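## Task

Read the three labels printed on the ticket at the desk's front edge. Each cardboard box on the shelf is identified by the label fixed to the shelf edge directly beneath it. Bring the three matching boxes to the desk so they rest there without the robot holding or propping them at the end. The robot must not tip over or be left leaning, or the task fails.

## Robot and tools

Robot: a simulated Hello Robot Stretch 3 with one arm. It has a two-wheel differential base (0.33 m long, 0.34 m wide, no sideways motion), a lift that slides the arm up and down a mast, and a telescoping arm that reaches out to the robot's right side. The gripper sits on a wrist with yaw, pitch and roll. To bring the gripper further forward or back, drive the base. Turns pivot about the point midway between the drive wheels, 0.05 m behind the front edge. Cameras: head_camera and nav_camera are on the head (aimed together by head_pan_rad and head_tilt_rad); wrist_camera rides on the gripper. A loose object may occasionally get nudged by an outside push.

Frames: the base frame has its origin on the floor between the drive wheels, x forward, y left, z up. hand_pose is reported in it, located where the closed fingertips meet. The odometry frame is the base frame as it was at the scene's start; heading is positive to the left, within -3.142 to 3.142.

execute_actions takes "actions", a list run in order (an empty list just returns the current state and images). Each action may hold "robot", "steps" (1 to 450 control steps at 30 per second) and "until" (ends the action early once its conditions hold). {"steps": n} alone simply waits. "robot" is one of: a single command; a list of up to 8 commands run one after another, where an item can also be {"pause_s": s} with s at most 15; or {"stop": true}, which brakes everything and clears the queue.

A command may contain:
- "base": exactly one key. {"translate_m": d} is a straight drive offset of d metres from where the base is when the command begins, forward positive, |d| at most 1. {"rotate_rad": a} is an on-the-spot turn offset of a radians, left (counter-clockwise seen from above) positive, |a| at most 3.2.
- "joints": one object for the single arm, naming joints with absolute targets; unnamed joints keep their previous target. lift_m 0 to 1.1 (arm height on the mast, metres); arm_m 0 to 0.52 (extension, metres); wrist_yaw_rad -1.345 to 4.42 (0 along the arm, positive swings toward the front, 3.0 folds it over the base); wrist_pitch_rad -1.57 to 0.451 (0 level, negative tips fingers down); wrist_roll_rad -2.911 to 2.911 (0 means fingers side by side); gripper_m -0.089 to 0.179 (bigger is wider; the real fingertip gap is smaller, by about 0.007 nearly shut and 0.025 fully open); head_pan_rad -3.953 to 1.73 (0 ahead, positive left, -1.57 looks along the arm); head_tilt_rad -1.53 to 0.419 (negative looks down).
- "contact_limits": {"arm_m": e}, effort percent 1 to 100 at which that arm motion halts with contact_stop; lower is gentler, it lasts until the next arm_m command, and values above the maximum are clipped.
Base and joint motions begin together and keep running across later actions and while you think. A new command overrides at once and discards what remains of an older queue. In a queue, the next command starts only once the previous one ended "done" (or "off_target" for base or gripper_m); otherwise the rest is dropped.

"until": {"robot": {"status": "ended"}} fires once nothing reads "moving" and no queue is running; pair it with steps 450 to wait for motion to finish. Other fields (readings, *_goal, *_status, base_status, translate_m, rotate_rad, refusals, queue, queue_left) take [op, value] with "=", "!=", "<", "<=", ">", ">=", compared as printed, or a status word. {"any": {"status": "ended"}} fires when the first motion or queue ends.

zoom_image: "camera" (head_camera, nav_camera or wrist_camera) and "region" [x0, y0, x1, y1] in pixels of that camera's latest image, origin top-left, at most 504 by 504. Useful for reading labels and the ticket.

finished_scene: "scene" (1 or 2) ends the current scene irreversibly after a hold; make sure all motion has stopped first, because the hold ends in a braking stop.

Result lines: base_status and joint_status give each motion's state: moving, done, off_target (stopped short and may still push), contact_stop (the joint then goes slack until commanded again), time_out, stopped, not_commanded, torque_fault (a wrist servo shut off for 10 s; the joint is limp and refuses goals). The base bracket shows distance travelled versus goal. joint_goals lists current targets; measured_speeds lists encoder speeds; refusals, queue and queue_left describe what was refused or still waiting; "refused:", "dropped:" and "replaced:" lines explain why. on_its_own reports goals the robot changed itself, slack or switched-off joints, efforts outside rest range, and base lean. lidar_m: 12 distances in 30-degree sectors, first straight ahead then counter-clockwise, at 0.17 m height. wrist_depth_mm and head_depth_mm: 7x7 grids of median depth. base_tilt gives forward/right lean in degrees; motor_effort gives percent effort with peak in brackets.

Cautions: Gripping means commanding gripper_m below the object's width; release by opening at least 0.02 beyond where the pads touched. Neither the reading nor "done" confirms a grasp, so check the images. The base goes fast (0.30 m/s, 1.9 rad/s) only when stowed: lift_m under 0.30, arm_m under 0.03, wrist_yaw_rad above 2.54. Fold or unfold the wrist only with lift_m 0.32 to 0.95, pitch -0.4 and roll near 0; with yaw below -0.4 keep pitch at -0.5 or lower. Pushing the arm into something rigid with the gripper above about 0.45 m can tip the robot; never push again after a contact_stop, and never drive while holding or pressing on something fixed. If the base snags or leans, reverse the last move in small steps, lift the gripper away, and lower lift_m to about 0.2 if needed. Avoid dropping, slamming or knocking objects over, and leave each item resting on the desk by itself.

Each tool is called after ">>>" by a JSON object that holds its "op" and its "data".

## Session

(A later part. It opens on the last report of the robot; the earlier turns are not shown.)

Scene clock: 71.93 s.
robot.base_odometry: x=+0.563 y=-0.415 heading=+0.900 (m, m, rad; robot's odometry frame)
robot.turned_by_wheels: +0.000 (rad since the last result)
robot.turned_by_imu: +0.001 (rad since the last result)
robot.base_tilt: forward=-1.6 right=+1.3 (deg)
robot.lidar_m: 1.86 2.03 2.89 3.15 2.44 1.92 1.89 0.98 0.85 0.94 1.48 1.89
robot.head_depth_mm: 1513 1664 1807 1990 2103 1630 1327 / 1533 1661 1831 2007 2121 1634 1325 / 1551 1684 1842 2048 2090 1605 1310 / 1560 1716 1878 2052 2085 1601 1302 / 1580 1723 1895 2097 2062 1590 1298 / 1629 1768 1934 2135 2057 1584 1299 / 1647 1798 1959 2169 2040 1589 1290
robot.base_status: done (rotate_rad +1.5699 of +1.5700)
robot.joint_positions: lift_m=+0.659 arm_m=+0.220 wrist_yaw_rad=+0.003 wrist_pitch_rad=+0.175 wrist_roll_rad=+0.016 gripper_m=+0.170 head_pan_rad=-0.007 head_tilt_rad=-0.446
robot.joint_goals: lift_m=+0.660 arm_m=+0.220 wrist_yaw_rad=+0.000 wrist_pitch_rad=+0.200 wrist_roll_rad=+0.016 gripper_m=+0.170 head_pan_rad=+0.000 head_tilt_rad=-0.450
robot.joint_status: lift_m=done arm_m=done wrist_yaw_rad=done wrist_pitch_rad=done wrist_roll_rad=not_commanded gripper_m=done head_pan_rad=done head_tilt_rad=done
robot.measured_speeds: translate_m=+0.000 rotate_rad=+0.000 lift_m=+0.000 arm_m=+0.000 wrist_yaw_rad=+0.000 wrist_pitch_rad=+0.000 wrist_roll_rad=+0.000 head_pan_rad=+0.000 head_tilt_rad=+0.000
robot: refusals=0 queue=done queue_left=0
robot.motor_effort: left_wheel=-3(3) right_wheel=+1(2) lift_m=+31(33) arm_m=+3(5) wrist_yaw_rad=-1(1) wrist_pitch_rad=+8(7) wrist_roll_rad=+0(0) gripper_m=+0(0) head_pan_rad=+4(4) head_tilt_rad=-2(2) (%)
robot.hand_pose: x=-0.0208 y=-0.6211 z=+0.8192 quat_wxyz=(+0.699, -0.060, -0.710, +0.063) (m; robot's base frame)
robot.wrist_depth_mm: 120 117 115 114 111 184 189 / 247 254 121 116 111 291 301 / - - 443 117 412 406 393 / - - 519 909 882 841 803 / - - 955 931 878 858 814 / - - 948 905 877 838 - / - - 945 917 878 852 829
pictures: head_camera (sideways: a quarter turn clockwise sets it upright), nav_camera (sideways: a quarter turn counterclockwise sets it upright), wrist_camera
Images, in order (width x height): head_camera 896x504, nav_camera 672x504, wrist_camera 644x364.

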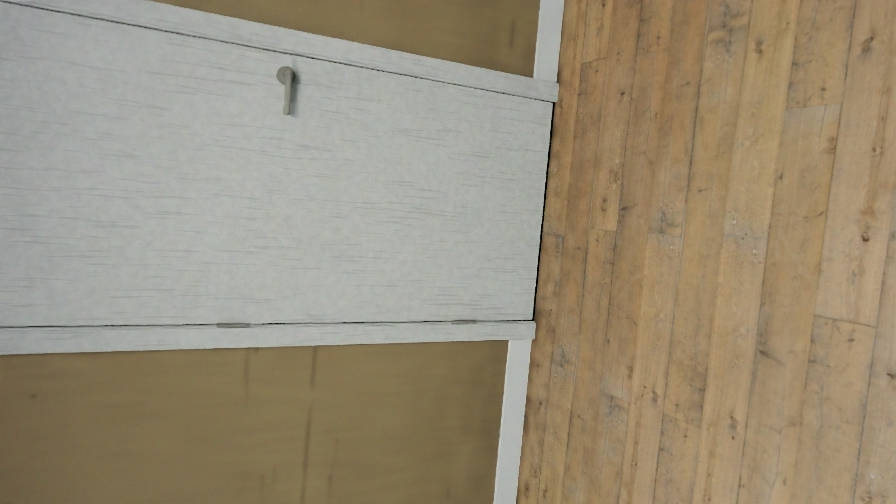

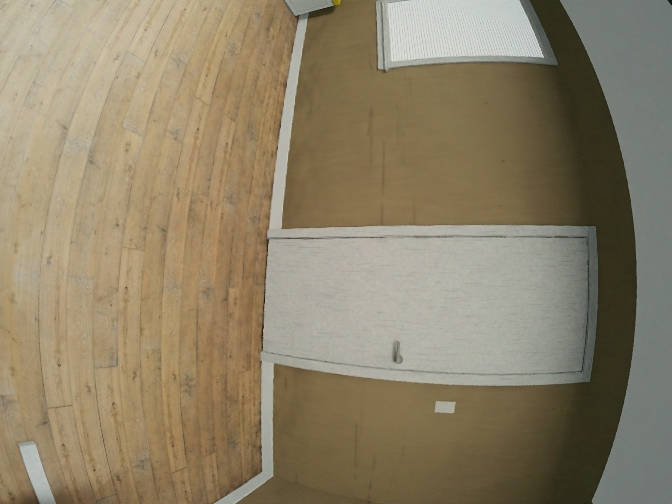

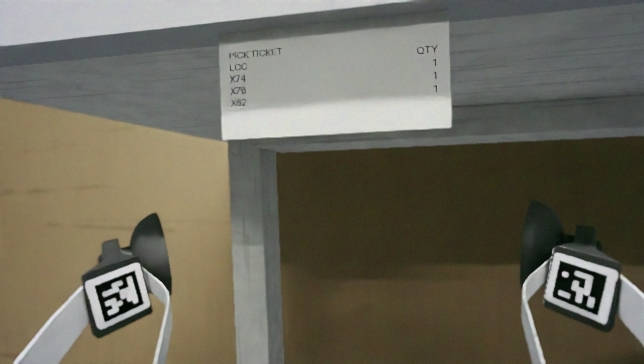

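>>> {"op": "execute_actions", "data": {"actions": [{"robot":[{"joints":{"arm_m":0,"wrist_pitch_rad":-0.4,"gripper_m":0.05}},{"joints":{"wrist_yaw_rad":3,"lift_m":0.35}},{"base":{"rotate_rad":1.45},"joints":{"lift_m":0.26,"head_pan_rad":0.55,"head_tilt_rad":-0.5}},{"base":{"translate_m":1}},{"base":{"translate_m":0.8}}],"steps":450,"until":{"robot":{"status":"ended"}}},{"steps":450,"until":{"robot":{"status":"ended"}}}]}}

>>> {"op": "execute_actions", "data": {"actions": [{"robot":{"joints":{"head_pan_rad":-0.6}},"steps":450,"until":{"robot":{"status":"ended"}}}]}}

Scene clock: 94.67 s.
robot.base_odometry: x=-0.702 y=+0.866 heading=+2.350 (m, m, rad; robot's odometry frame)
robot.turned_by_wheels: +1.450 (rad since the last result)
robot.turned_by_imu: +1.440 (rad since the last result)
robot.base_tilt: forward=-1.8 right=+1.3 (deg)
robot.lidar_m: 1.61 1.40 1.81 1.93 2.00 2.69 2.58 2.65 1.93 1.84 1.56 1.36
robot.head_depth_mm: 1321 1419 1538 1694 1828 1559 1290 / 1387 1498 1607 1794 1891 1555 1281 / 1472 1557 1705 1723 1825 1553 1267 / 1548 1654 1807 1904 1868 1541 1268 / 1655 1756 1960 2103 1929 1534 1265 / 1751 1828 1897 2074 1909 1525 1257 / 1878 2069 2369 2484 1912 1511 1252
robot.base_status: done (translate_m +0.8000 of +0.8000)
robot.joint_positions: lift_m=+0.261 arm_m=+0.003 wrist_yaw_rad=+2.997 wrist_pitch_rad=-0.413 wrist_roll_rad=+0.016 gripper_m=+0.050 head_pan_rad=+0.543 head_tilt_rad=-0.495
robot.joint_goals: lift_m=+0.260 arm_m=+0.000 wrist_yaw_rad=+3.000 wrist_pitch_rad=-0.400 wrist_roll_rad=+0.016 gripper_m=+0.050 head_pan_rad=+0.550 head_tilt_rad=-0.500
robot.joint_status: lift_m=done arm_m=done wrist_yaw_rad=done wrist_pitch_rad=done wrist_roll_rad=not_commanded gripper_m=done head_pan_rad=done head_tilt_rad=done
robot.measured_speeds: translate_m=+0.000 rotate_rad=+0.000 lift_m=+0.000 arm_m=+0.000 wrist_yaw_rad=+0.000 wrist_pitch_rad=+0.000 wrist_roll_rad=+0.000 head_pan_rad=+0.000 head_tilt_rad=+0.000
robot: refusals=0 queue=done queue_left=0
robot.motor_effort: left_wheel=-3(7) right_wheel=+2(6) lift_m=+13(32) arm_m=-3(1) wrist_yaw_rad=+3(5) wrist_pitch_rad=+4(8) wrist_roll_rad=+0(0) gripper_m=+0(81) head_pan_rad=+4(41) head_tilt_rad=-3(10) (%)
robot.hand_pose: x=+0.0111 y=+0.0750 z=+0.2742 quat_wxyz=(+0.196, +0.706, +0.093, +0.674) (m; robot's base frame)
robot.wrist_depth_mm: - - - - - - - / - - - - - - - / 952 906 871 850 829 788 768 / 720 712 680 667 639 624 617 / 588 573 - 547 552 521 513 / 492 505 - - 445 448 436 / 436 - - - 395 392 381
pictures: head_camera (sideways: a quarter turn clockwise sets it upright), nav_camera (sideways: a quarter turn counterclockwise sets it upright), wrist_camera
Images, in order (width x height): head_camera 896x504, nav_camera 672x504, wrist_camera 644x364.

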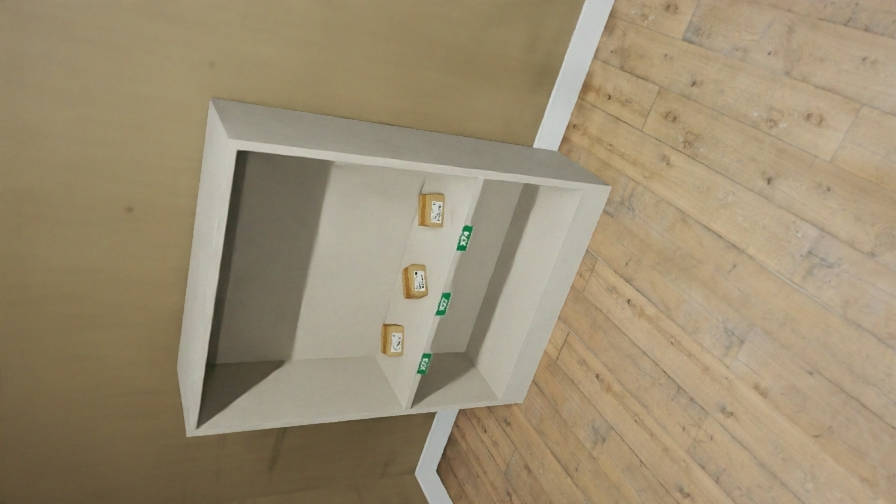

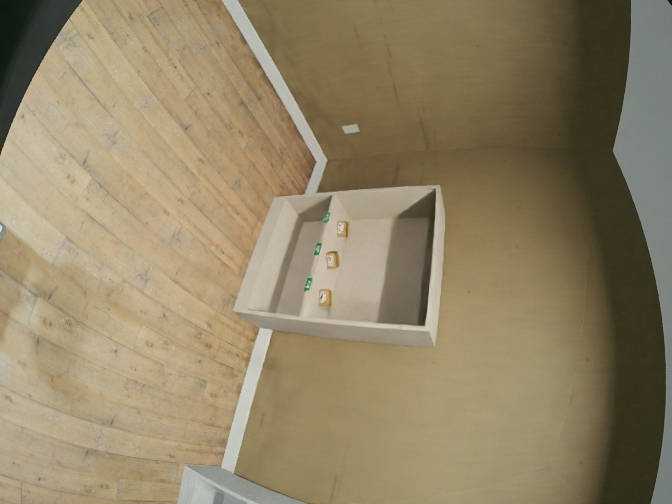

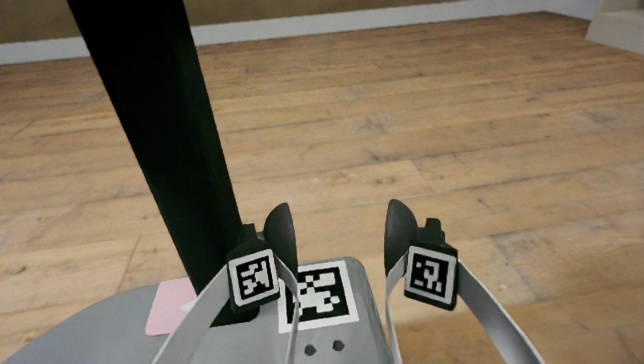

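Scene clock: 95.80 s.
robot.base_odometry: x=-0.702 y=+0.866 heading=+2.350 (m, m, rad; robot's odometry frame)
robot.turned_by_wheels: +0.000 (rad since the last result)
robot.turned_by_imu: +0.000 (rad since the last result)
robot.base_tilt: forward=-1.7 right=+1.2 (deg)
robot.lidar_m: 1.61 1.40 1.81 1.94 2.00 2.70 2.58 2.64 1.93 1.85 1.57 1.37
robot.head_depth_mm: 1927 2032 2162 1846 1851 1557 1287 / 1921 2146 2390 2482 1969 1544 1274 / 1580 1690 1915 2169 1942 1540 1279 / 1599 1717 1950 2088 1925 1534 1281 / 1476 1605 1804 1888 1856 1528 1263 / 1401 1491 1659 1668 1772 1526 1269 / 1170 1299 1493 1710 1852 1509 1249
robot.base_status: done (translate_m +0.8000 of +0.8000)
robot.joint_positions: lift_m=+0.261 arm_m=+0.003 wrist_yaw_rad=+2.997 wrist_pitch_rad=-0.413 wrist_roll_rad=+0.016 gripper_m=+0.050 head_pan_rad=-0.593 head_tilt_rad=-0.495
robot.joint_goals: lift_m=+0.260 arm_m=+0.000 wrist_yaw_rad=+3.000 wrist_pitch_rad=-0.400 wrist_roll_rad=+0.016 gripper_m=+0.050 head_pan_rad=-0.600 head_tilt_rad=-0.500
robot.joint_status: lift_m=done arm_m=done wrist_yaw_rad=done wrist_pitch_rad=done wrist_roll_rad=not_commanded gripper_m=done head_pan_rad=done head_tilt_rad=done
robot.measured_speeds: translate_m=+0.000 rotate_rad=+0.000 lift_m=+0.000 arm_m=+0.000 wrist_yaw_rad=+0.000 wrist_pitch_rad=+0.000 wrist_roll_rad=+0.000 head_pan_rad=+0.000 head_tilt_rad=+0.000
robot: refusals=0 queue=done queue_left=0
robot.motor_effort: left_wheel=-3(2) right_wheel=+2(1) lift_m=+12(13) arm_m=-3(3) wrist_yaw_rad=+2(2) wrist_pitch_rad=+4(4) wrist_roll_rad=+0(0) gripper_m=+0(1) head_pan_rad=-4(49) head_tilt_rad=-2(3) (%)
robot.hand_pose: x=+0.0111 y=+0.0750 z=+0.2742 quat_wxyz=(+0.196, +0.706, +0.093, +0.674) (m; robot's base frame)
robot.wrist_depth_mm: - - - - - - - / - - - - - - - / 960 911 869 841 816 794 764 / 721 701 676 666 650 621 611 / 581 575 - 546 551 524 514 / 496 499 - - 446 451 438 / 443 - - - 396 390 386
pictures: head_camera (sideways: a quarter turn clockwise sets it upright), nav_camera (sideways: a quarter turn counterclockwise sets it upright), wrist_camera
Images, in order (width x height): head_camera 896x504, nav_camera 672x504, wrist_camera 644x364.

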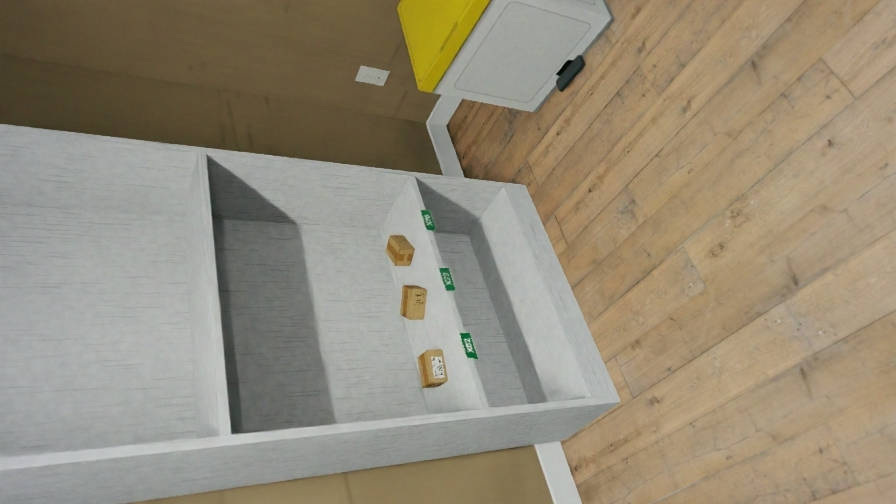

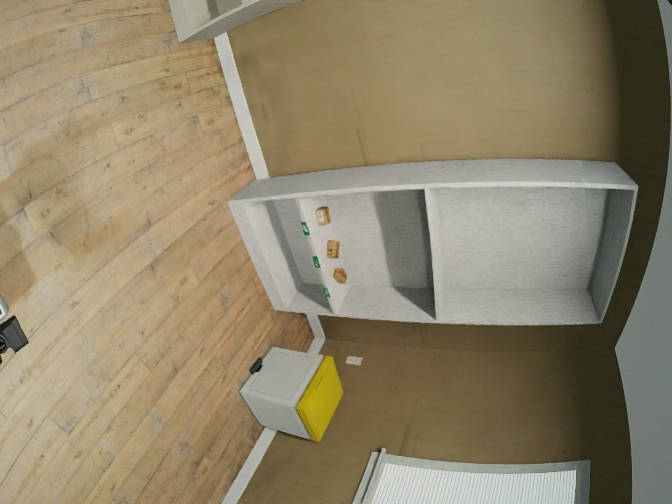

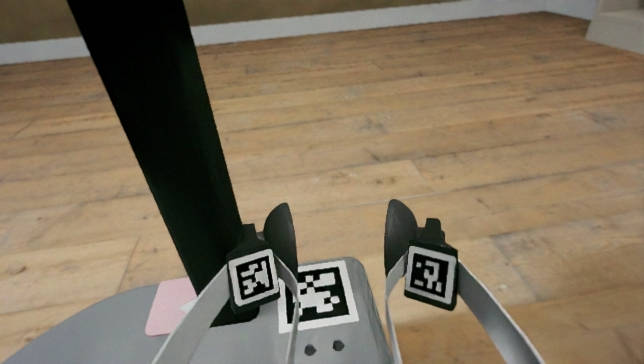

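>>> {"op": "execute_actions", "data": {"actions": [{"robot":[{"base":{"rotate_rad":0.81}},{"base":{"translate_m":1}},{"base":{"rotate_rad":0.77},"joints":{"lift_m":0.45,"head_pan_rad":-1.57,"head_tilt_rad":-0.85}},{"joints":{"wrist_yaw_rad":0,"gripper_m":0.17}},{"joints":{"wrist_pitch_rad":-0.1}}],"steps":450,"until":{"robot":{"status":"ended"}}}]}}

Scene clock: 112.90 s.
robot.base_odometry: x=-1.701 y=+0.848 heading=-2.353 (m, m, rad; robot's odometry frame)
robot.turned_by_wheels: +1.580 (rad since the last result)
robot.turned_by_imu: +1.567 (rad since the last result)
robot.base_tilt: forward=-1.7 right=+1.3 (deg)
robot.lidar_m: 1.24 1.27 1.70 3.21 3.55 2.66 2.09 1.30 0.64 0.72 0.82 0.82
robot.head_depth_mm: 725 615 1076 1334 1466 1271 1127 / 628 824 822 990 1451 1274 1141 / 620 860 1035 1107 1314 1266 - / 614 860 1031 1063 1317 1284 - / 607 856 1030 1089 1322 1259 1109 / 603 853 1023 1059 1313 1249 1111 / 595 856 1020 1049 1313 1245 1106
robot.base_status: done (rotate_rad +0.7699 of +0.7700)
robot.joint_positions: lift_m=+0.449 arm_m=+0.003 wrist_yaw_rad=+0.004 wrist_pitch_rad=-0.124 wrist_roll_rad=+0.016 gripper_m=+0.170 head_pan_rad=-1.563 head_tilt_rad=-0.840
robot.joint_goals: lift_m=+0.450 arm_m=+0.000 wrist_yaw_rad=+0.000 wrist_pitch_rad=-0.100 wrist_roll_rad=+0.016 gripper_m=+0.170 head_pan_rad=-1.570 head_tilt_rad=-0.850
robot.joint_status: lift_m=done arm_m=done wrist_yaw_rad=done wrist_pitch_rad=done wrist_roll_rad=not_commanded gripper_m=done head_pan_rad=done head_tilt_rad=done
robot.measured_speeds: translate_m=+0.000 rotate_rad=+0.000 lift_m=+0.000 arm_m=+0.000 wrist_yaw_rad=+0.000 wrist_pitch_rad=+0.000 wrist_roll_rad=+0.000 head_pan_rad=+0.000 head_tilt_rad=+0.000
robot: refusals=0 queue=done queue_left=0
robot.motor_effort: left_wheel=-3(8) right_wheel=+2(8) lift_m=+32(36) arm_m=-3(3) wrist_yaw_rad=-1(2) wrist_pitch_rad=+8(8) wrist_roll_rad=+0(0) gripper_m=+0(86) head_pan_rad=-3(49) head_tilt_rad=-5(27) (%)
robot.hand_pose: x=-0.0205 y=-0.3989 z=+0.5325 quat_wxyz=(+0.700, +0.045, -0.711, -0.043) (m; robot's base frame)
robot.wrist_depth_mm: 550 555 552 555 544 369 586 / 573 581 574 580 571 405 605 / 597 601 603 596 595 413 636 / 483 455 464 458 463 542 672 / 418 384 402 386 527 430 698 / 670 - 700 712 704 752 - / 642 665 684 655 627 738 731
pictures: head_camera (sideways: a quarter turn clockwise sets it upright), nav_camera (sideways: a quarter turn counterclockwise sets it upright), wrist_camera
Images, in order (width x height): head_camera 896x504, nav_camera 672x504, wrist_camera 644x364.

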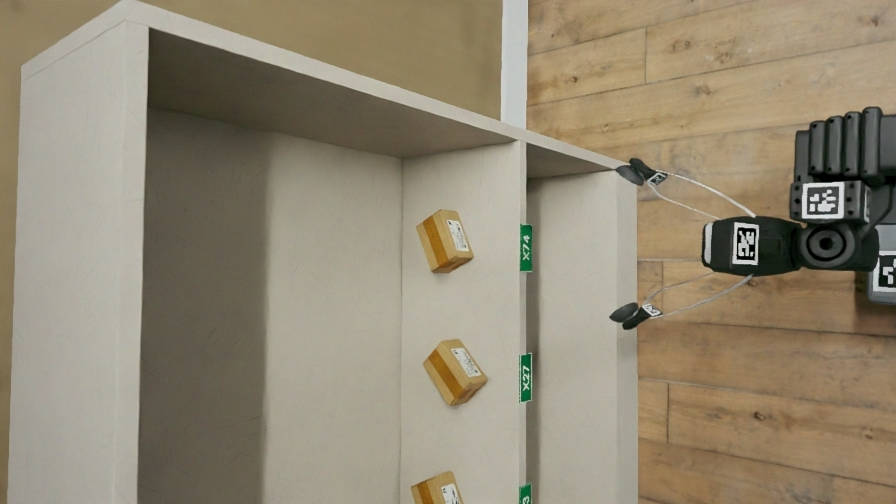

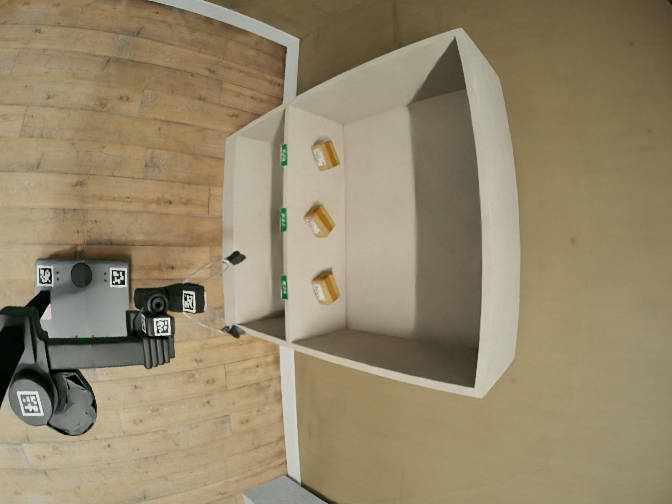

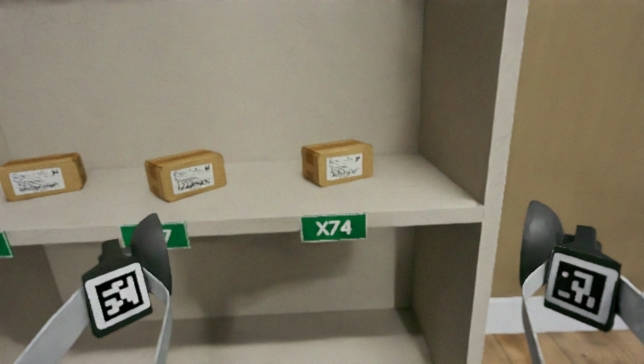

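>>> {"op": "execute_actions", "data": {"actions": [{"robot":{"joints":{"arm_m":0.27,"lift_m":0.425}},"steps":450,"until":{"robot":{"status":"ended"}}}]}}

Scene clock: 118.30 s.
robot.base_odometry: x=-1.701 y=+0.848 heading=-2.353 (m, m, rad; robot's odometry frame)
robot.turned_by_wheels: +0.000 (rad since the last result)
robot.turned_by_imu: +0.001 (rad since the last result)
robot.base_tilt: forward=-1.7 right=+1.3 (deg)
robot.lidar_m: 1.23 1.27 1.71 3.21 3.55 2.65 2.09 1.29 0.64 0.72 0.82 0.82
robot.head_depth_mm: 727 613 1069 1333 1470 1272 1126 / 628 822 823 990 1457 1277 1127 / 620 864 1032 1106 1149 1261 1118 / 612 859 1030 1058 1326 1250 1134 / 607 858 1027 1095 1324 1251 1108 / 601 856 1027 1059 1312 1248 1105 / 594 853 1024 1052 1305 1246 1102
robot.base_status: done (rotate_rad +0.7699 of +0.7700)
robot.joint_positions: lift_m=+0.426 arm_m=+0.270 wrist_yaw_rad=+0.002 wrist_pitch_rad=-0.123 wrist_roll_rad=+0.016 gripper_m=+0.170 head_pan_rad=-1.563 head_tilt_rad=-0.840
robot.joint_goals: lift_m=+0.425 arm_m=+0.270 wrist_yaw_rad=+0.000 wrist_pitch_rad=-0.100 wrist_roll_rad=+0.016 gripper_m=+0.170 head_pan_rad=-1.570 head_tilt_rad=-0.850
robot.joint_status: lift_m=done arm_m=done wrist_yaw_rad=done wrist_pitch_rad=done wrist_roll_rad=not_commanded gripper_m=done head_pan_rad=done head_tilt_rad=done
robot.measured_speeds: translate_m=+0.000 rotate_rad=+0.000 lift_m=+0.000 arm_m=+0.000 wrist_yaw_rad=+0.000 wrist_pitch_rad=+0.000 wrist_roll_rad=+0.000 head_pan_rad=+0.000 head_tilt_rad=+0.000
robot: refusals=0 queue=done queue_left=0
robot.motor_effort: left_wheel=-3(3) right_wheel=+1(2) lift_m=+12(32) arm_m=+3(0) wrist_yaw_rad=-1(2) wrist_pitch_rad=+7(8) wrist_roll_rad=+0(0) gripper_m=+0(0) head_pan_rad=-4(4) head_tilt_rad=-4(5) (%)
robot.hand_pose: x=-0.0209 y=-0.6659 z=+0.5090 quat_wxyz=(+0.700, +0.044, -0.711, -0.043) (m; robot's base frame)
robot.wrist_depth_mm: 312 316 317 315 317 295 201 / 326 327 330 332 333 301 203 / 345 345 346 347 349 306 206 / 359 361 358 257 359 308 207 / 215 317 289 205 235 270 199 / 212 - 219 206 211 206 - / 183 176 177 174 170 168 159
pictures: head_camera (sideways: a quarter turn clockwise sets it upright), nav_camera (sideways: a quarter turn counterclockwise sets it upright), wrist_camera
Images, in order (width x height): head_camera 896x504, nav_camera 672x504, wrist_camera 644x364.

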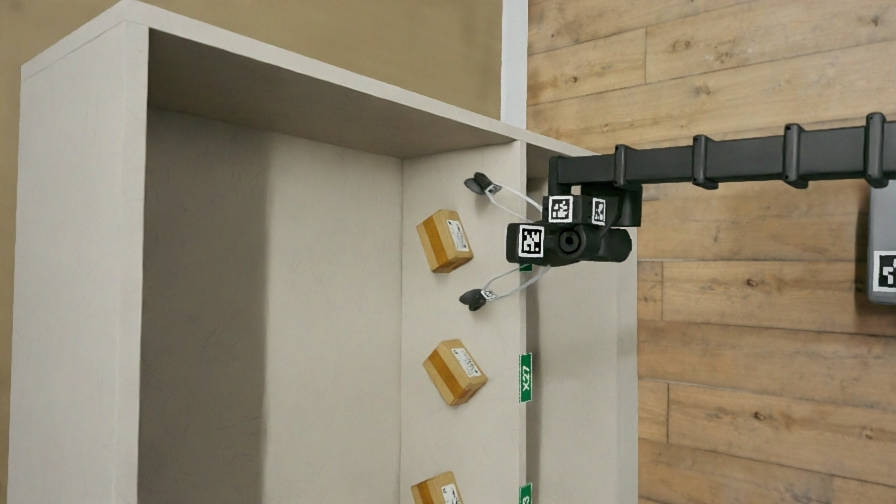

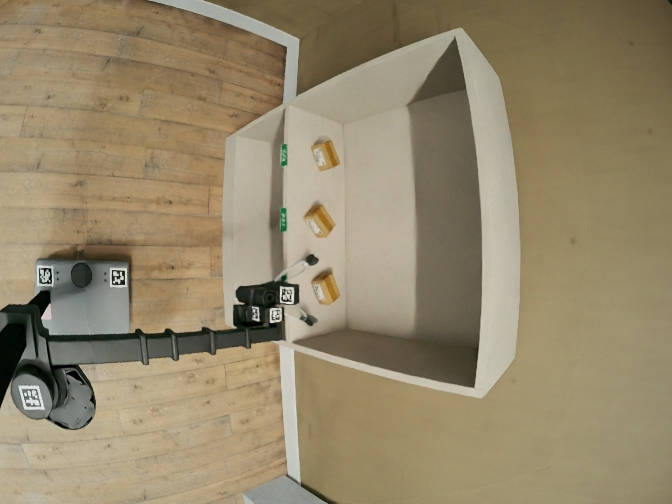

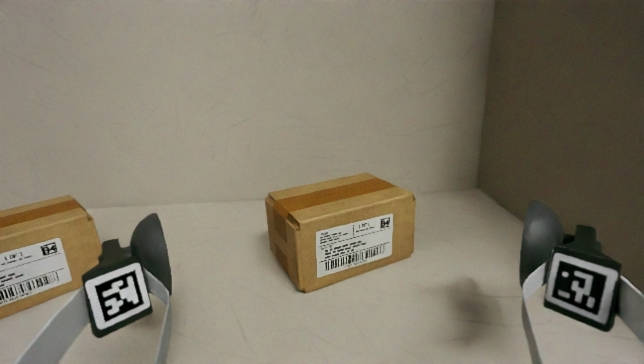

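>>> {"op": "execute_actions", "data": {"actions": [{"robot":[{"joints":{"arm_m":0.325,"lift_m":0.408}},{"joints":{"gripper_m":0.03}},{"joints":{"lift_m":0.45}}],"steps":450,"until":{"robot":{"status":"ended"}}}]}}

Scene clock: 125.43 s.
robot.base_odometry: x=-1.701 y=+0.848 heading=-2.353 (m, m, rad; robot's odometry frame)
robot.turned_by_wheels: +0.000 (rad since the last result)
robot.turned_by_imu: +0.001 (rad since the last result)
robot.base_tilt: forward=-1.7 right=+1.4 (deg)
robot.lidar_m: 1.23 1.27 1.71 3.20 3.56 2.65 2.09 1.30 0.64 0.72 0.81 0.82
robot.head_depth_mm: 725 614 1080 1336 1455 1270 1126 / 627 824 822 989 1454 1280 1126 / 620 863 1032 1103 1290 1240 1126 / 615 858 1026 1097 1309 1259 1134 / 606 859 1024 1087 1329 1260 1116 / 601 854 1026 1062 1317 1253 1102 / 596 852 1022 1059 1302 1249 1105
robot.base_status: done (rotate_rad +0.7699 of +0.7700)
robot.joint_positions: lift_m=+0.449 arm_m=+0.325 wrist_yaw_rad=+0.000 wrist_pitch_rad=-0.123 wrist_roll_rad=+0.016 gripper_m=+0.030 head_pan_rad=-1.563 head_tilt_rad=-0.840
robot.joint_goals: lift_m=+0.450 arm_m=+0.325 wrist_yaw_rad=+0.000 wrist_pitch_rad=-0.100 wrist_roll_rad=+0.016 gripper_m=+0.030 head_pan_rad=-1.570 head_tilt_rad=-0.850
robot.joint_status: lift_m=done arm_m=done wrist_yaw_rad=done wrist_pitch_rad=done wrist_roll_rad=not_commanded gripper_m=done head_pan_rad=done head_tilt_rad=done
robot.measured_speeds: translate_m=+0.000 rotate_rad=+0.000 lift_m=+0.000 arm_m=+0.000 wrist_yaw_rad=+0.000 wrist_pitch_rad=+0.000 wrist_roll_rad=+0.000 head_pan_rad=+0.000 head_tilt_rad=+0.000
robot: refusals=0 queue=done queue_left=0
robot.motor_effort: left_wheel=-3(7) right_wheel=+1(4) lift_m=+32(32) arm_m=+3(5) wrist_yaw_rad=+1(1) wrist_pitch_rad=+7(7) wrist_roll_rad=+0(0) gripper_m=+0(90) head_pan_rad=-4(4) head_tilt_rad=-5(5) (%)
robot.hand_pose: x=-0.0215 y=-0.7210 z=+0.5329 quat_wxyz=(+0.700, +0.043, -0.711, -0.044) (m; robot's base frame)
robot.wrist_depth_mm: 264 266 266 268 269 267 197 / 276 278 278 279 279 278 198 / 289 290 292 293 294 292 201 / 303 306 308 309 309 305 204 / 321 319 320 227 318 289 205 / 269 265 267 230 - 245 208 / 207 212 207 204 201 198 191
pictures: head_camera (sideways: a quarter turn clockwise sets it upright), nav_camera (sideways: a quarter turn counterclockwise sets it upright), wrist_camera
Images, in order (width x height): head_camera 896x504, nav_camera 672x504, wrist_camera 644x364.

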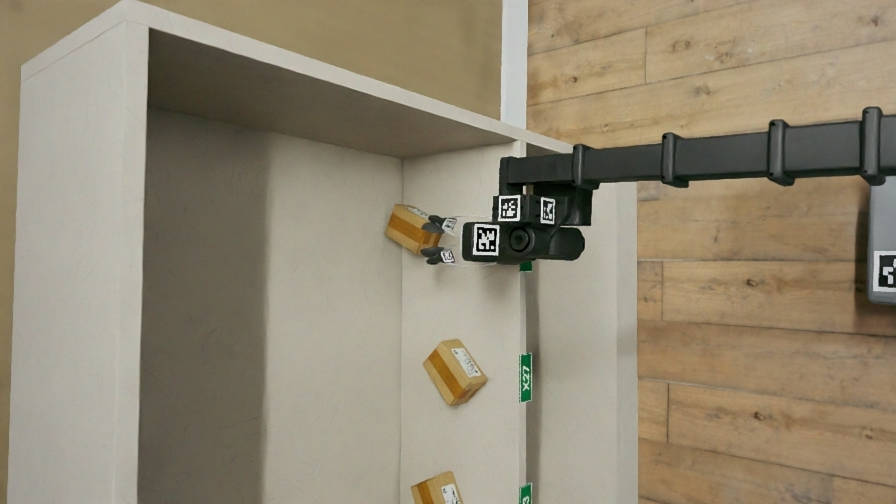

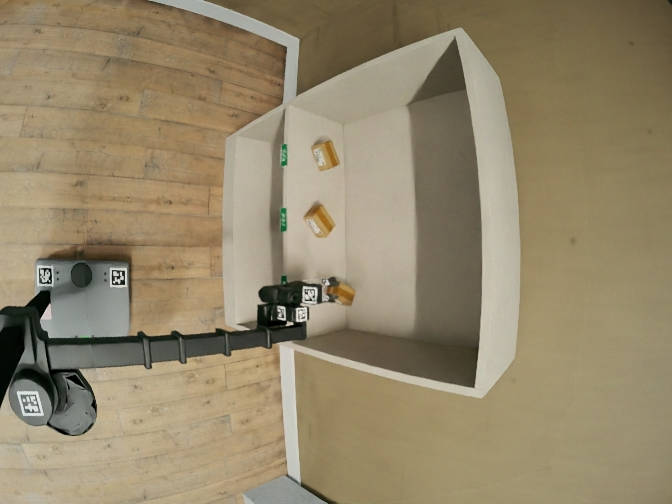

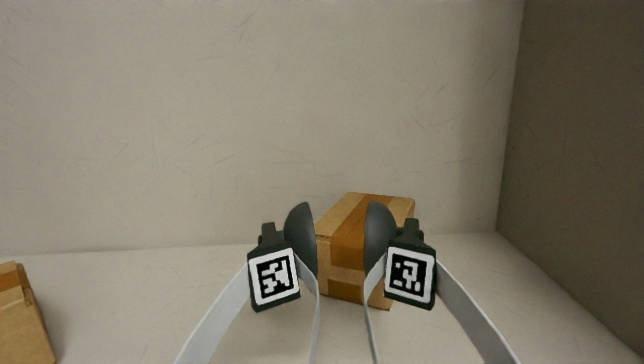

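>>> {"op": "execute_actions", "data": {"actions": [{"robot":[{"joints":{"arm_m":0.3,"lift_m":0.47}},{"base":{"translate_m":0.06},"joints":{"gripper_m":0.14,"wrist_yaw_rad":-0.35}},{"joints":{"arm_m":0.39}},{"joints":{"lift_m":0.408}}],"steps":450,"until":{"robot":{"status":"ended"}}}]}}

Scene clock: 139.10 s.
robot.base_odometry: x=-1.744 y=+0.805 heading=-2.353 (m, m, rad; robot's odometry frame)
robot.turned_by_wheels: +0.000 (rad since the last result)
robot.turned_by_imu: +0.001 (rad since the last result)
robot.base_tilt: forward=-1.6 right=+1.4 (deg)
robot.lidar_m: 1.17 1.21 1.62 3.21 3.56 2.72 2.15 1.31 0.66 0.86 0.77 1.23
robot.head_depth_mm: 635 732 779 1340 1470 1270 1128 / 628 864 977 1040 1369 1272 1124 / 621 859 1032 1107 1318 1264 1127 / 614 856 1019 1129 1324 1264 1135 / 605 855 1022 1051 1314 1255 1111 / 601 853 1016 1084 1307 1247 1107 / 596 851 1020 1042 1296 1247 1109
robot.base_status: done (translate_m +0.0600 of +0.0600)
robot.joint_positions: lift_m=+0.409 arm_m=+0.390 wrist_yaw_rad=-0.347 wrist_pitch_rad=-0.123 wrist_roll_rad=+0.016 gripper_m=+0.140 head_pan_rad=-1.563 head_tilt_rad=-0.840
robot.joint_goals: lift_m=+0.408 arm_m=+0.390 wrist_yaw_rad=-0.350 wrist_pitch_rad=-0.100 wrist_roll_rad=+0.016 gripper_m=+0.140 head_pan_rad=-1.570 head_tilt_rad=-0.850
robot.joint_status: lift_m=done arm_m=done wrist_yaw_rad=done wrist_pitch_rad=done wrist_roll_rad=not_commanded gripper_m=done head_pan_rad=done head_tilt_rad=done
robot.measured_speeds: translate_m=+0.000 rotate_rad=+0.000 lift_m=+0.000 arm_m=+0.000 wrist_yaw_rad=+0.000 wrist_pitch_rad=+0.000 wrist_roll_rad=+0.000 head_pan_rad=+0.000 head_tilt_rad=+0.000
robot: refusals=0 queue=done queue_left=0
robot.motor_effort: left_wheel=-2(4) right_wheel=+2(5) lift_m=+12(35) arm_m=+3(2) wrist_yaw_rad=-1(2) wrist_pitch_rad=+7(7) wrist_roll_rad=+0(0) gripper_m=+0(81) head_pan_rad=-4(4) head_tilt_rad=-5(4) (%)
robot.hand_pose: x=-0.1070 y=-0.7709 z=+0.4920 quat_wxyz=(+0.682, -0.080, -0.708, -0.164) (m; robot's base frame)
robot.wrist_depth_mm: 181 193 209 230 252 209 162 / 188 200 218 240 262 214 166 / 194 207 227 250 275 220 170 / 201 216 235 208 287 227 174 / 208 222 194 155 240 222 176 / 200 - 172 163 183 173 169 / 166 152 154 151 149 146 144
pictures: head_camera (sideways: a quarter turn clockwise sets it upright), nav_camera (sideways: a quarter turn counterclockwise sets it upright), wrist_camera
Images, in order (width x height): head_camera 896x504, nav_camera 672x504, wrist_camera 644x364.

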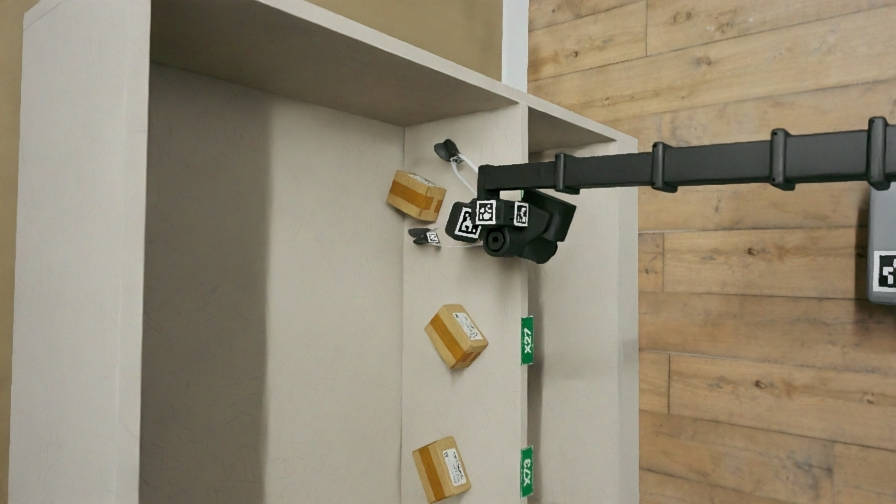

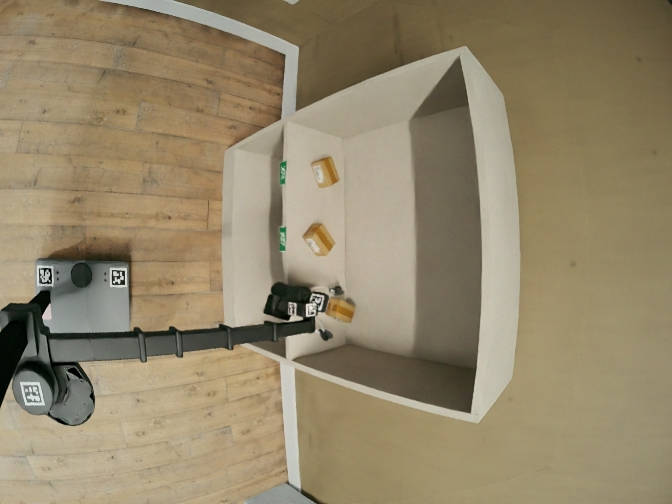

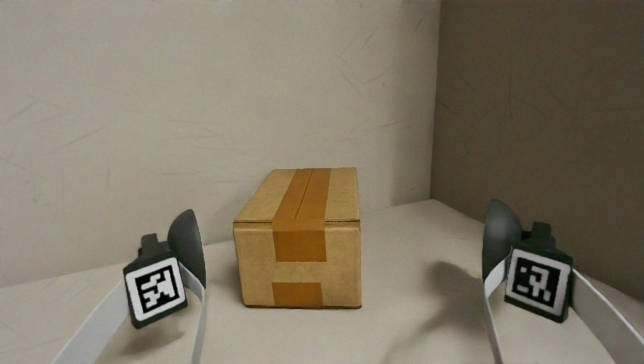

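>>> {"op": "execute_actions", "data": {"actions": [{"robot":[{"base":{"translate_m":0.015},"joints":{"arm_m":0.405,"lift_m":0.4}},{"joints":{"gripper_m":0.0}},{"joints":{"lift_m":0.45}},{"joints":{"arm_m":0}},{"joints":{"wrist_yaw_rad":2.7,"wrist_pitch_rad":-0.2}},{"joints":{"lift_m":0.29}}],"steps":450,"until":{"robot":{"status":"ended"}}}]}}

Scene clock: 156.83 s.
robot.base_odometry: x=-1.754 y=+0.794 heading=-2.353 (m, m, rad; robot's odometry frame)
robot.turned_by_wheels: +0.000 (rad since the last result)
robot.turned_by_imu: +0.003 (rad since the last result)
robot.base_tilt: forward=-1.6 right=+1.4 (deg)
robot.lidar_m: 1.16 1.20 1.61 3.20 3.57 2.73 2.16 1.31 0.67 0.86 0.76 1.21
robot.head_depth_mm: 636 774 767 1298 1466 1275 1133 / 628 860 997 1053 1325 1265 1125 / 621 856 1032 1102 1336 1265 1148 / 614 858 1024 1105 1323 1262 1157 / 607 857 1030 1043 1316 1255 1114 / 602 849 1022 1087 1311 1249 1113 / 595 843 1018 1043 1295 1244 1107
robot.base_status: done (translate_m +0.0150 of +0.0150)
robot.joint_positions: lift_m=+0.291 arm_m=+0.003 wrist_yaw_rad=+2.696 wrist_pitch_rad=-0.225 wrist_roll_rad=+0.016 gripper_m=+0.007 head_pan_rad=-1.563 head_tilt_rad=-0.840
robot.joint_goals: lift_m=+0.290 arm_m=+0.000 wrist_yaw_rad=+2.700 wrist_pitch_rad=-0.200 wrist_roll_rad=+0.016 gripper_m=+0.006 head_pan_rad=-1.570 head_tilt_rad=-0.850
robot.joint_status: lift_m=done arm_m=done wrist_yaw_rad=done wrist_pitch_rad=done wrist_roll_rad=not_commanded gripper_m=done head_pan_rad=done head_tilt_rad=done
robot.measured_speeds: translate_m=+0.000 rotate_rad=+0.000 lift_m=+0.000 arm_m=+0.000 wrist_yaw_rad=+0.000 wrist_pitch_rad=+0.000 wrist_roll_rad=+0.000 head_pan_rad=+0.000 head_tilt_rad=+0.000
robot: refusals=0 queue=done queue_left=0
robot.on_its_own: gripper_m is held at +0.006, not at your +0.000, by its stall guard, which is not easing now
robot.motor_effort: left_wheel=-2(4) right_wheel=+1(5) lift_m=+13(36) arm_m=-3(4) wrist_yaw_rad=+3(3) wrist_pitch_rad=+8(8) wrist_roll_rad=+0(0) gripper_m=-19(97) head_pan_rad=-4(3) head_tilt_rad=-4(5) (%)
robot.hand_pose: x=+0.0840 y=+0.0729 z=+0.3485 quat_wxyz=(+0.232, +0.708, -0.079, +0.662) (m; robot's base frame)
robot.wrist_depth_mm: - - - - - - 904 / - - - - - - 935 / - - - - - - 955 / - - - 177 933 966 896 / 857 818 808 139 138 728 708 / - 650 - 145 145 605 579 / - 553 526 514 513 505 495
pictures: head_camera (sideways: a quarter turn clockwise sets it upright), nav_camera (sideways: a quarter turn counterclockwise sets it upright), wrist_camera
Images, in order (width x height): head_camera 896x504, nav_camera 672x504, wrist_camera 644x364.

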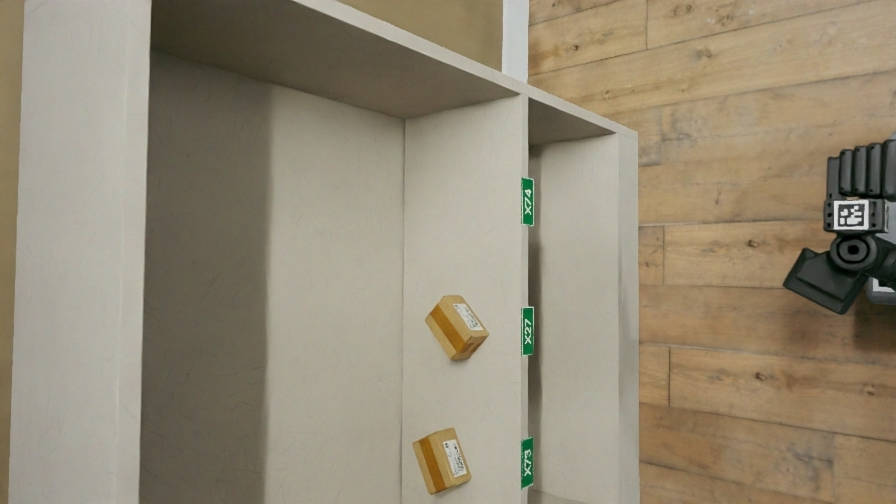

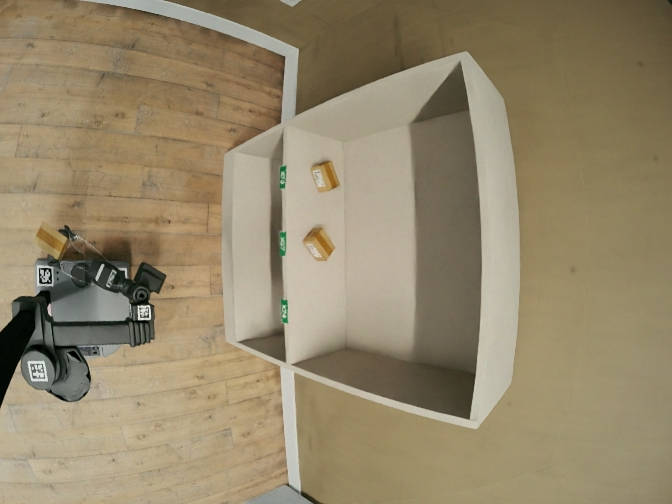

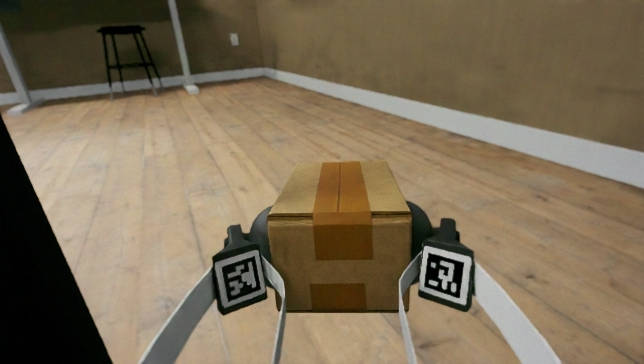

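>>> {"op": "execute_actions", "data": {"actions": [{"robot":[{"base":{"rotate_rad":-1.45}},{"base":{"translate_m":-1}},{"base":{"translate_m":-1}},{"base":{"translate_m":-0.4}},{"base":{"rotate_rad":-1.71}},{"joints":{"lift_m":0.92,"wrist_yaw_rad":0,"wrist_pitch_rad":-0.1,"head_tilt_rad":-0.5}},{"joints":{"arm_m":0.42}}],"steps":450,"until":{"robot":{"status":"ended"}}},{"steps":450,"until":{"robot":{"status":"ended"}}}]}}

Scene clock: 189.33 s.
robot.base_odometry: x=+0.139 y=-0.680 heading=+0.770 (m, m, rad; robot's odometry frame)
robot.turned_by_wheels: -3.160 (rad since the last result)
robot.turned_by_imu: -3.120 (rad since the last result)
robot.base_tilt: forward=-1.6 right=+1.3 (deg)
robot.lidar_m: 2.34 2.44 3.08 2.98 2.04 1.47 1.42 1.47 0.85 0.85 1.25 2.11
robot.head_depth_mm: 1252 1371 1092 791 - 1487 1280 / 1246 1369 1275 1755 1792 1538 1282 / 1251 1373 1266 1702 1179 1478 1270 / 1249 1375 1142 1711 1173 1487 1261 / 1249 1383 1039 1711 1843 1457 1255 / 1247 1362 1019 1709 1830 1500 1254 / 1243 1378 1007 1702 1853 1503 1245
robot.base_status: done (rotate_rad -1.7099 of -1.7100)
robot.joint_positions: lift_m=+0.919 arm_m=+0.420 wrist_yaw_rad=+0.002 wrist_pitch_rad=-0.134 wrist_roll_rad=+0.016 gripper_m=+0.007 head_pan_rad=-1.563 head_tilt_rad=-0.508
robot.joint_goals: lift_m=+0.920 arm_m=+0.420 wrist_yaw_rad=+0.000 wrist_pitch_rad=-0.100 wrist_roll_rad=+0.016 gripper_m=+0.006 head_pan_rad=-1.570 head_tilt_rad=-0.500
robot.joint_status: lift_m=done arm_m=done wrist_yaw_rad=done wrist_pitch_rad=done wrist_roll_rad=not_commanded gripper_m=done head_pan_rad=done head_tilt_rad=done
robot.measured_speeds: translate_m=+0.000 rotate_rad=+0.000 lift_m=+0.000 arm_m=+0.000 wrist_yaw_rad=+0.000 wrist_pitch_rad=+0.000 wrist_roll_rad=+0.000 head_pan_rad=+0.000 head_tilt_rad=+0.000
robot: refusals=0 queue=done queue_left=0
robot.on_its_own: gripper_m is held at +0.006, not at your +0.000, by its stall guard, which is not easing now
robot.motor_effort: left_wheel=+1(8) right_wheel=-2(8) lift_m=+33(38) arm_m=+3(3) wrist_yaw_rad=-1(2) wrist_pitch_rad=+11(10) wrist_roll_rad=+0(0) gripper_m=-19(18) head_pan_rad=-3(3) head_tilt_rad=+4(26) (%)
robot.hand_pose: x=-0.0209 y=-0.8153 z=+1.0000 quat_wxyz=(+0.700, +0.048, -0.711, -0.047) (m; robot's base frame)
robot.wrist_depth_mm: 755 758 743 743 740 730 732 / 786 783 782 773 777 776 766 / 820 809 728 673 629 590 555 / 433 414 397 178 333 349 339 / 290 280 274 139 137 250 243 / 215 212 - 146 145 197 190 / 172 171 166 163 161 158 155
pictures: head_camera (sideways: a quarter turn clockwise sets it upright), nav_camera (sideways: a quarter turn counterclockwise sets it upright), wrist_camera
Images, in order (width x height): head_camera 896x504, nav_camera 672x504, wrist_camera 644x364.

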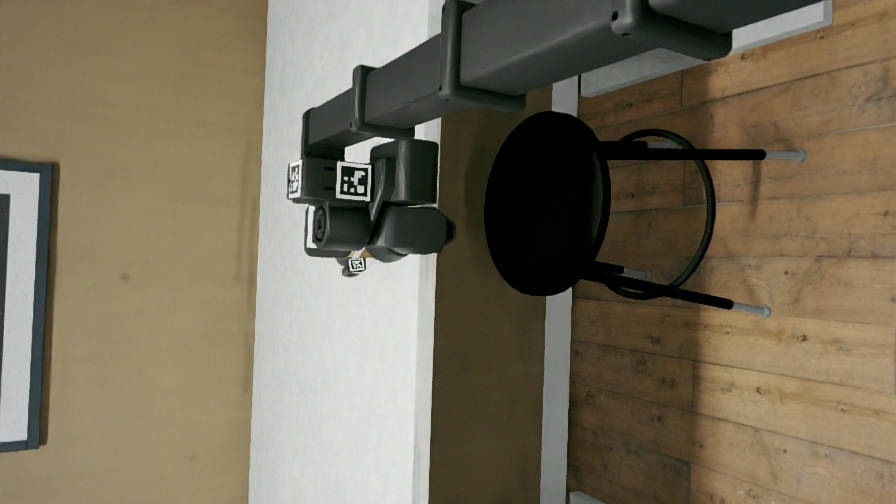

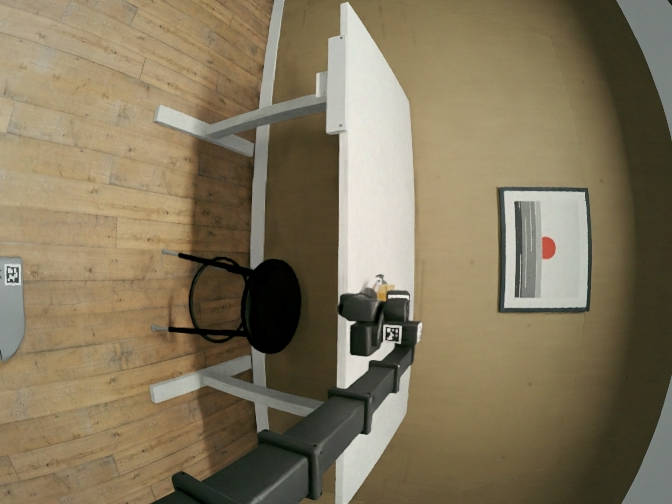

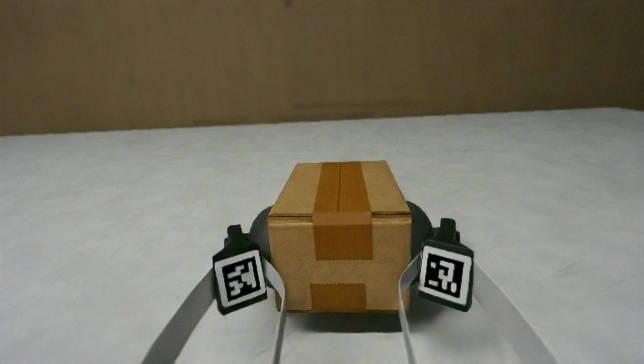

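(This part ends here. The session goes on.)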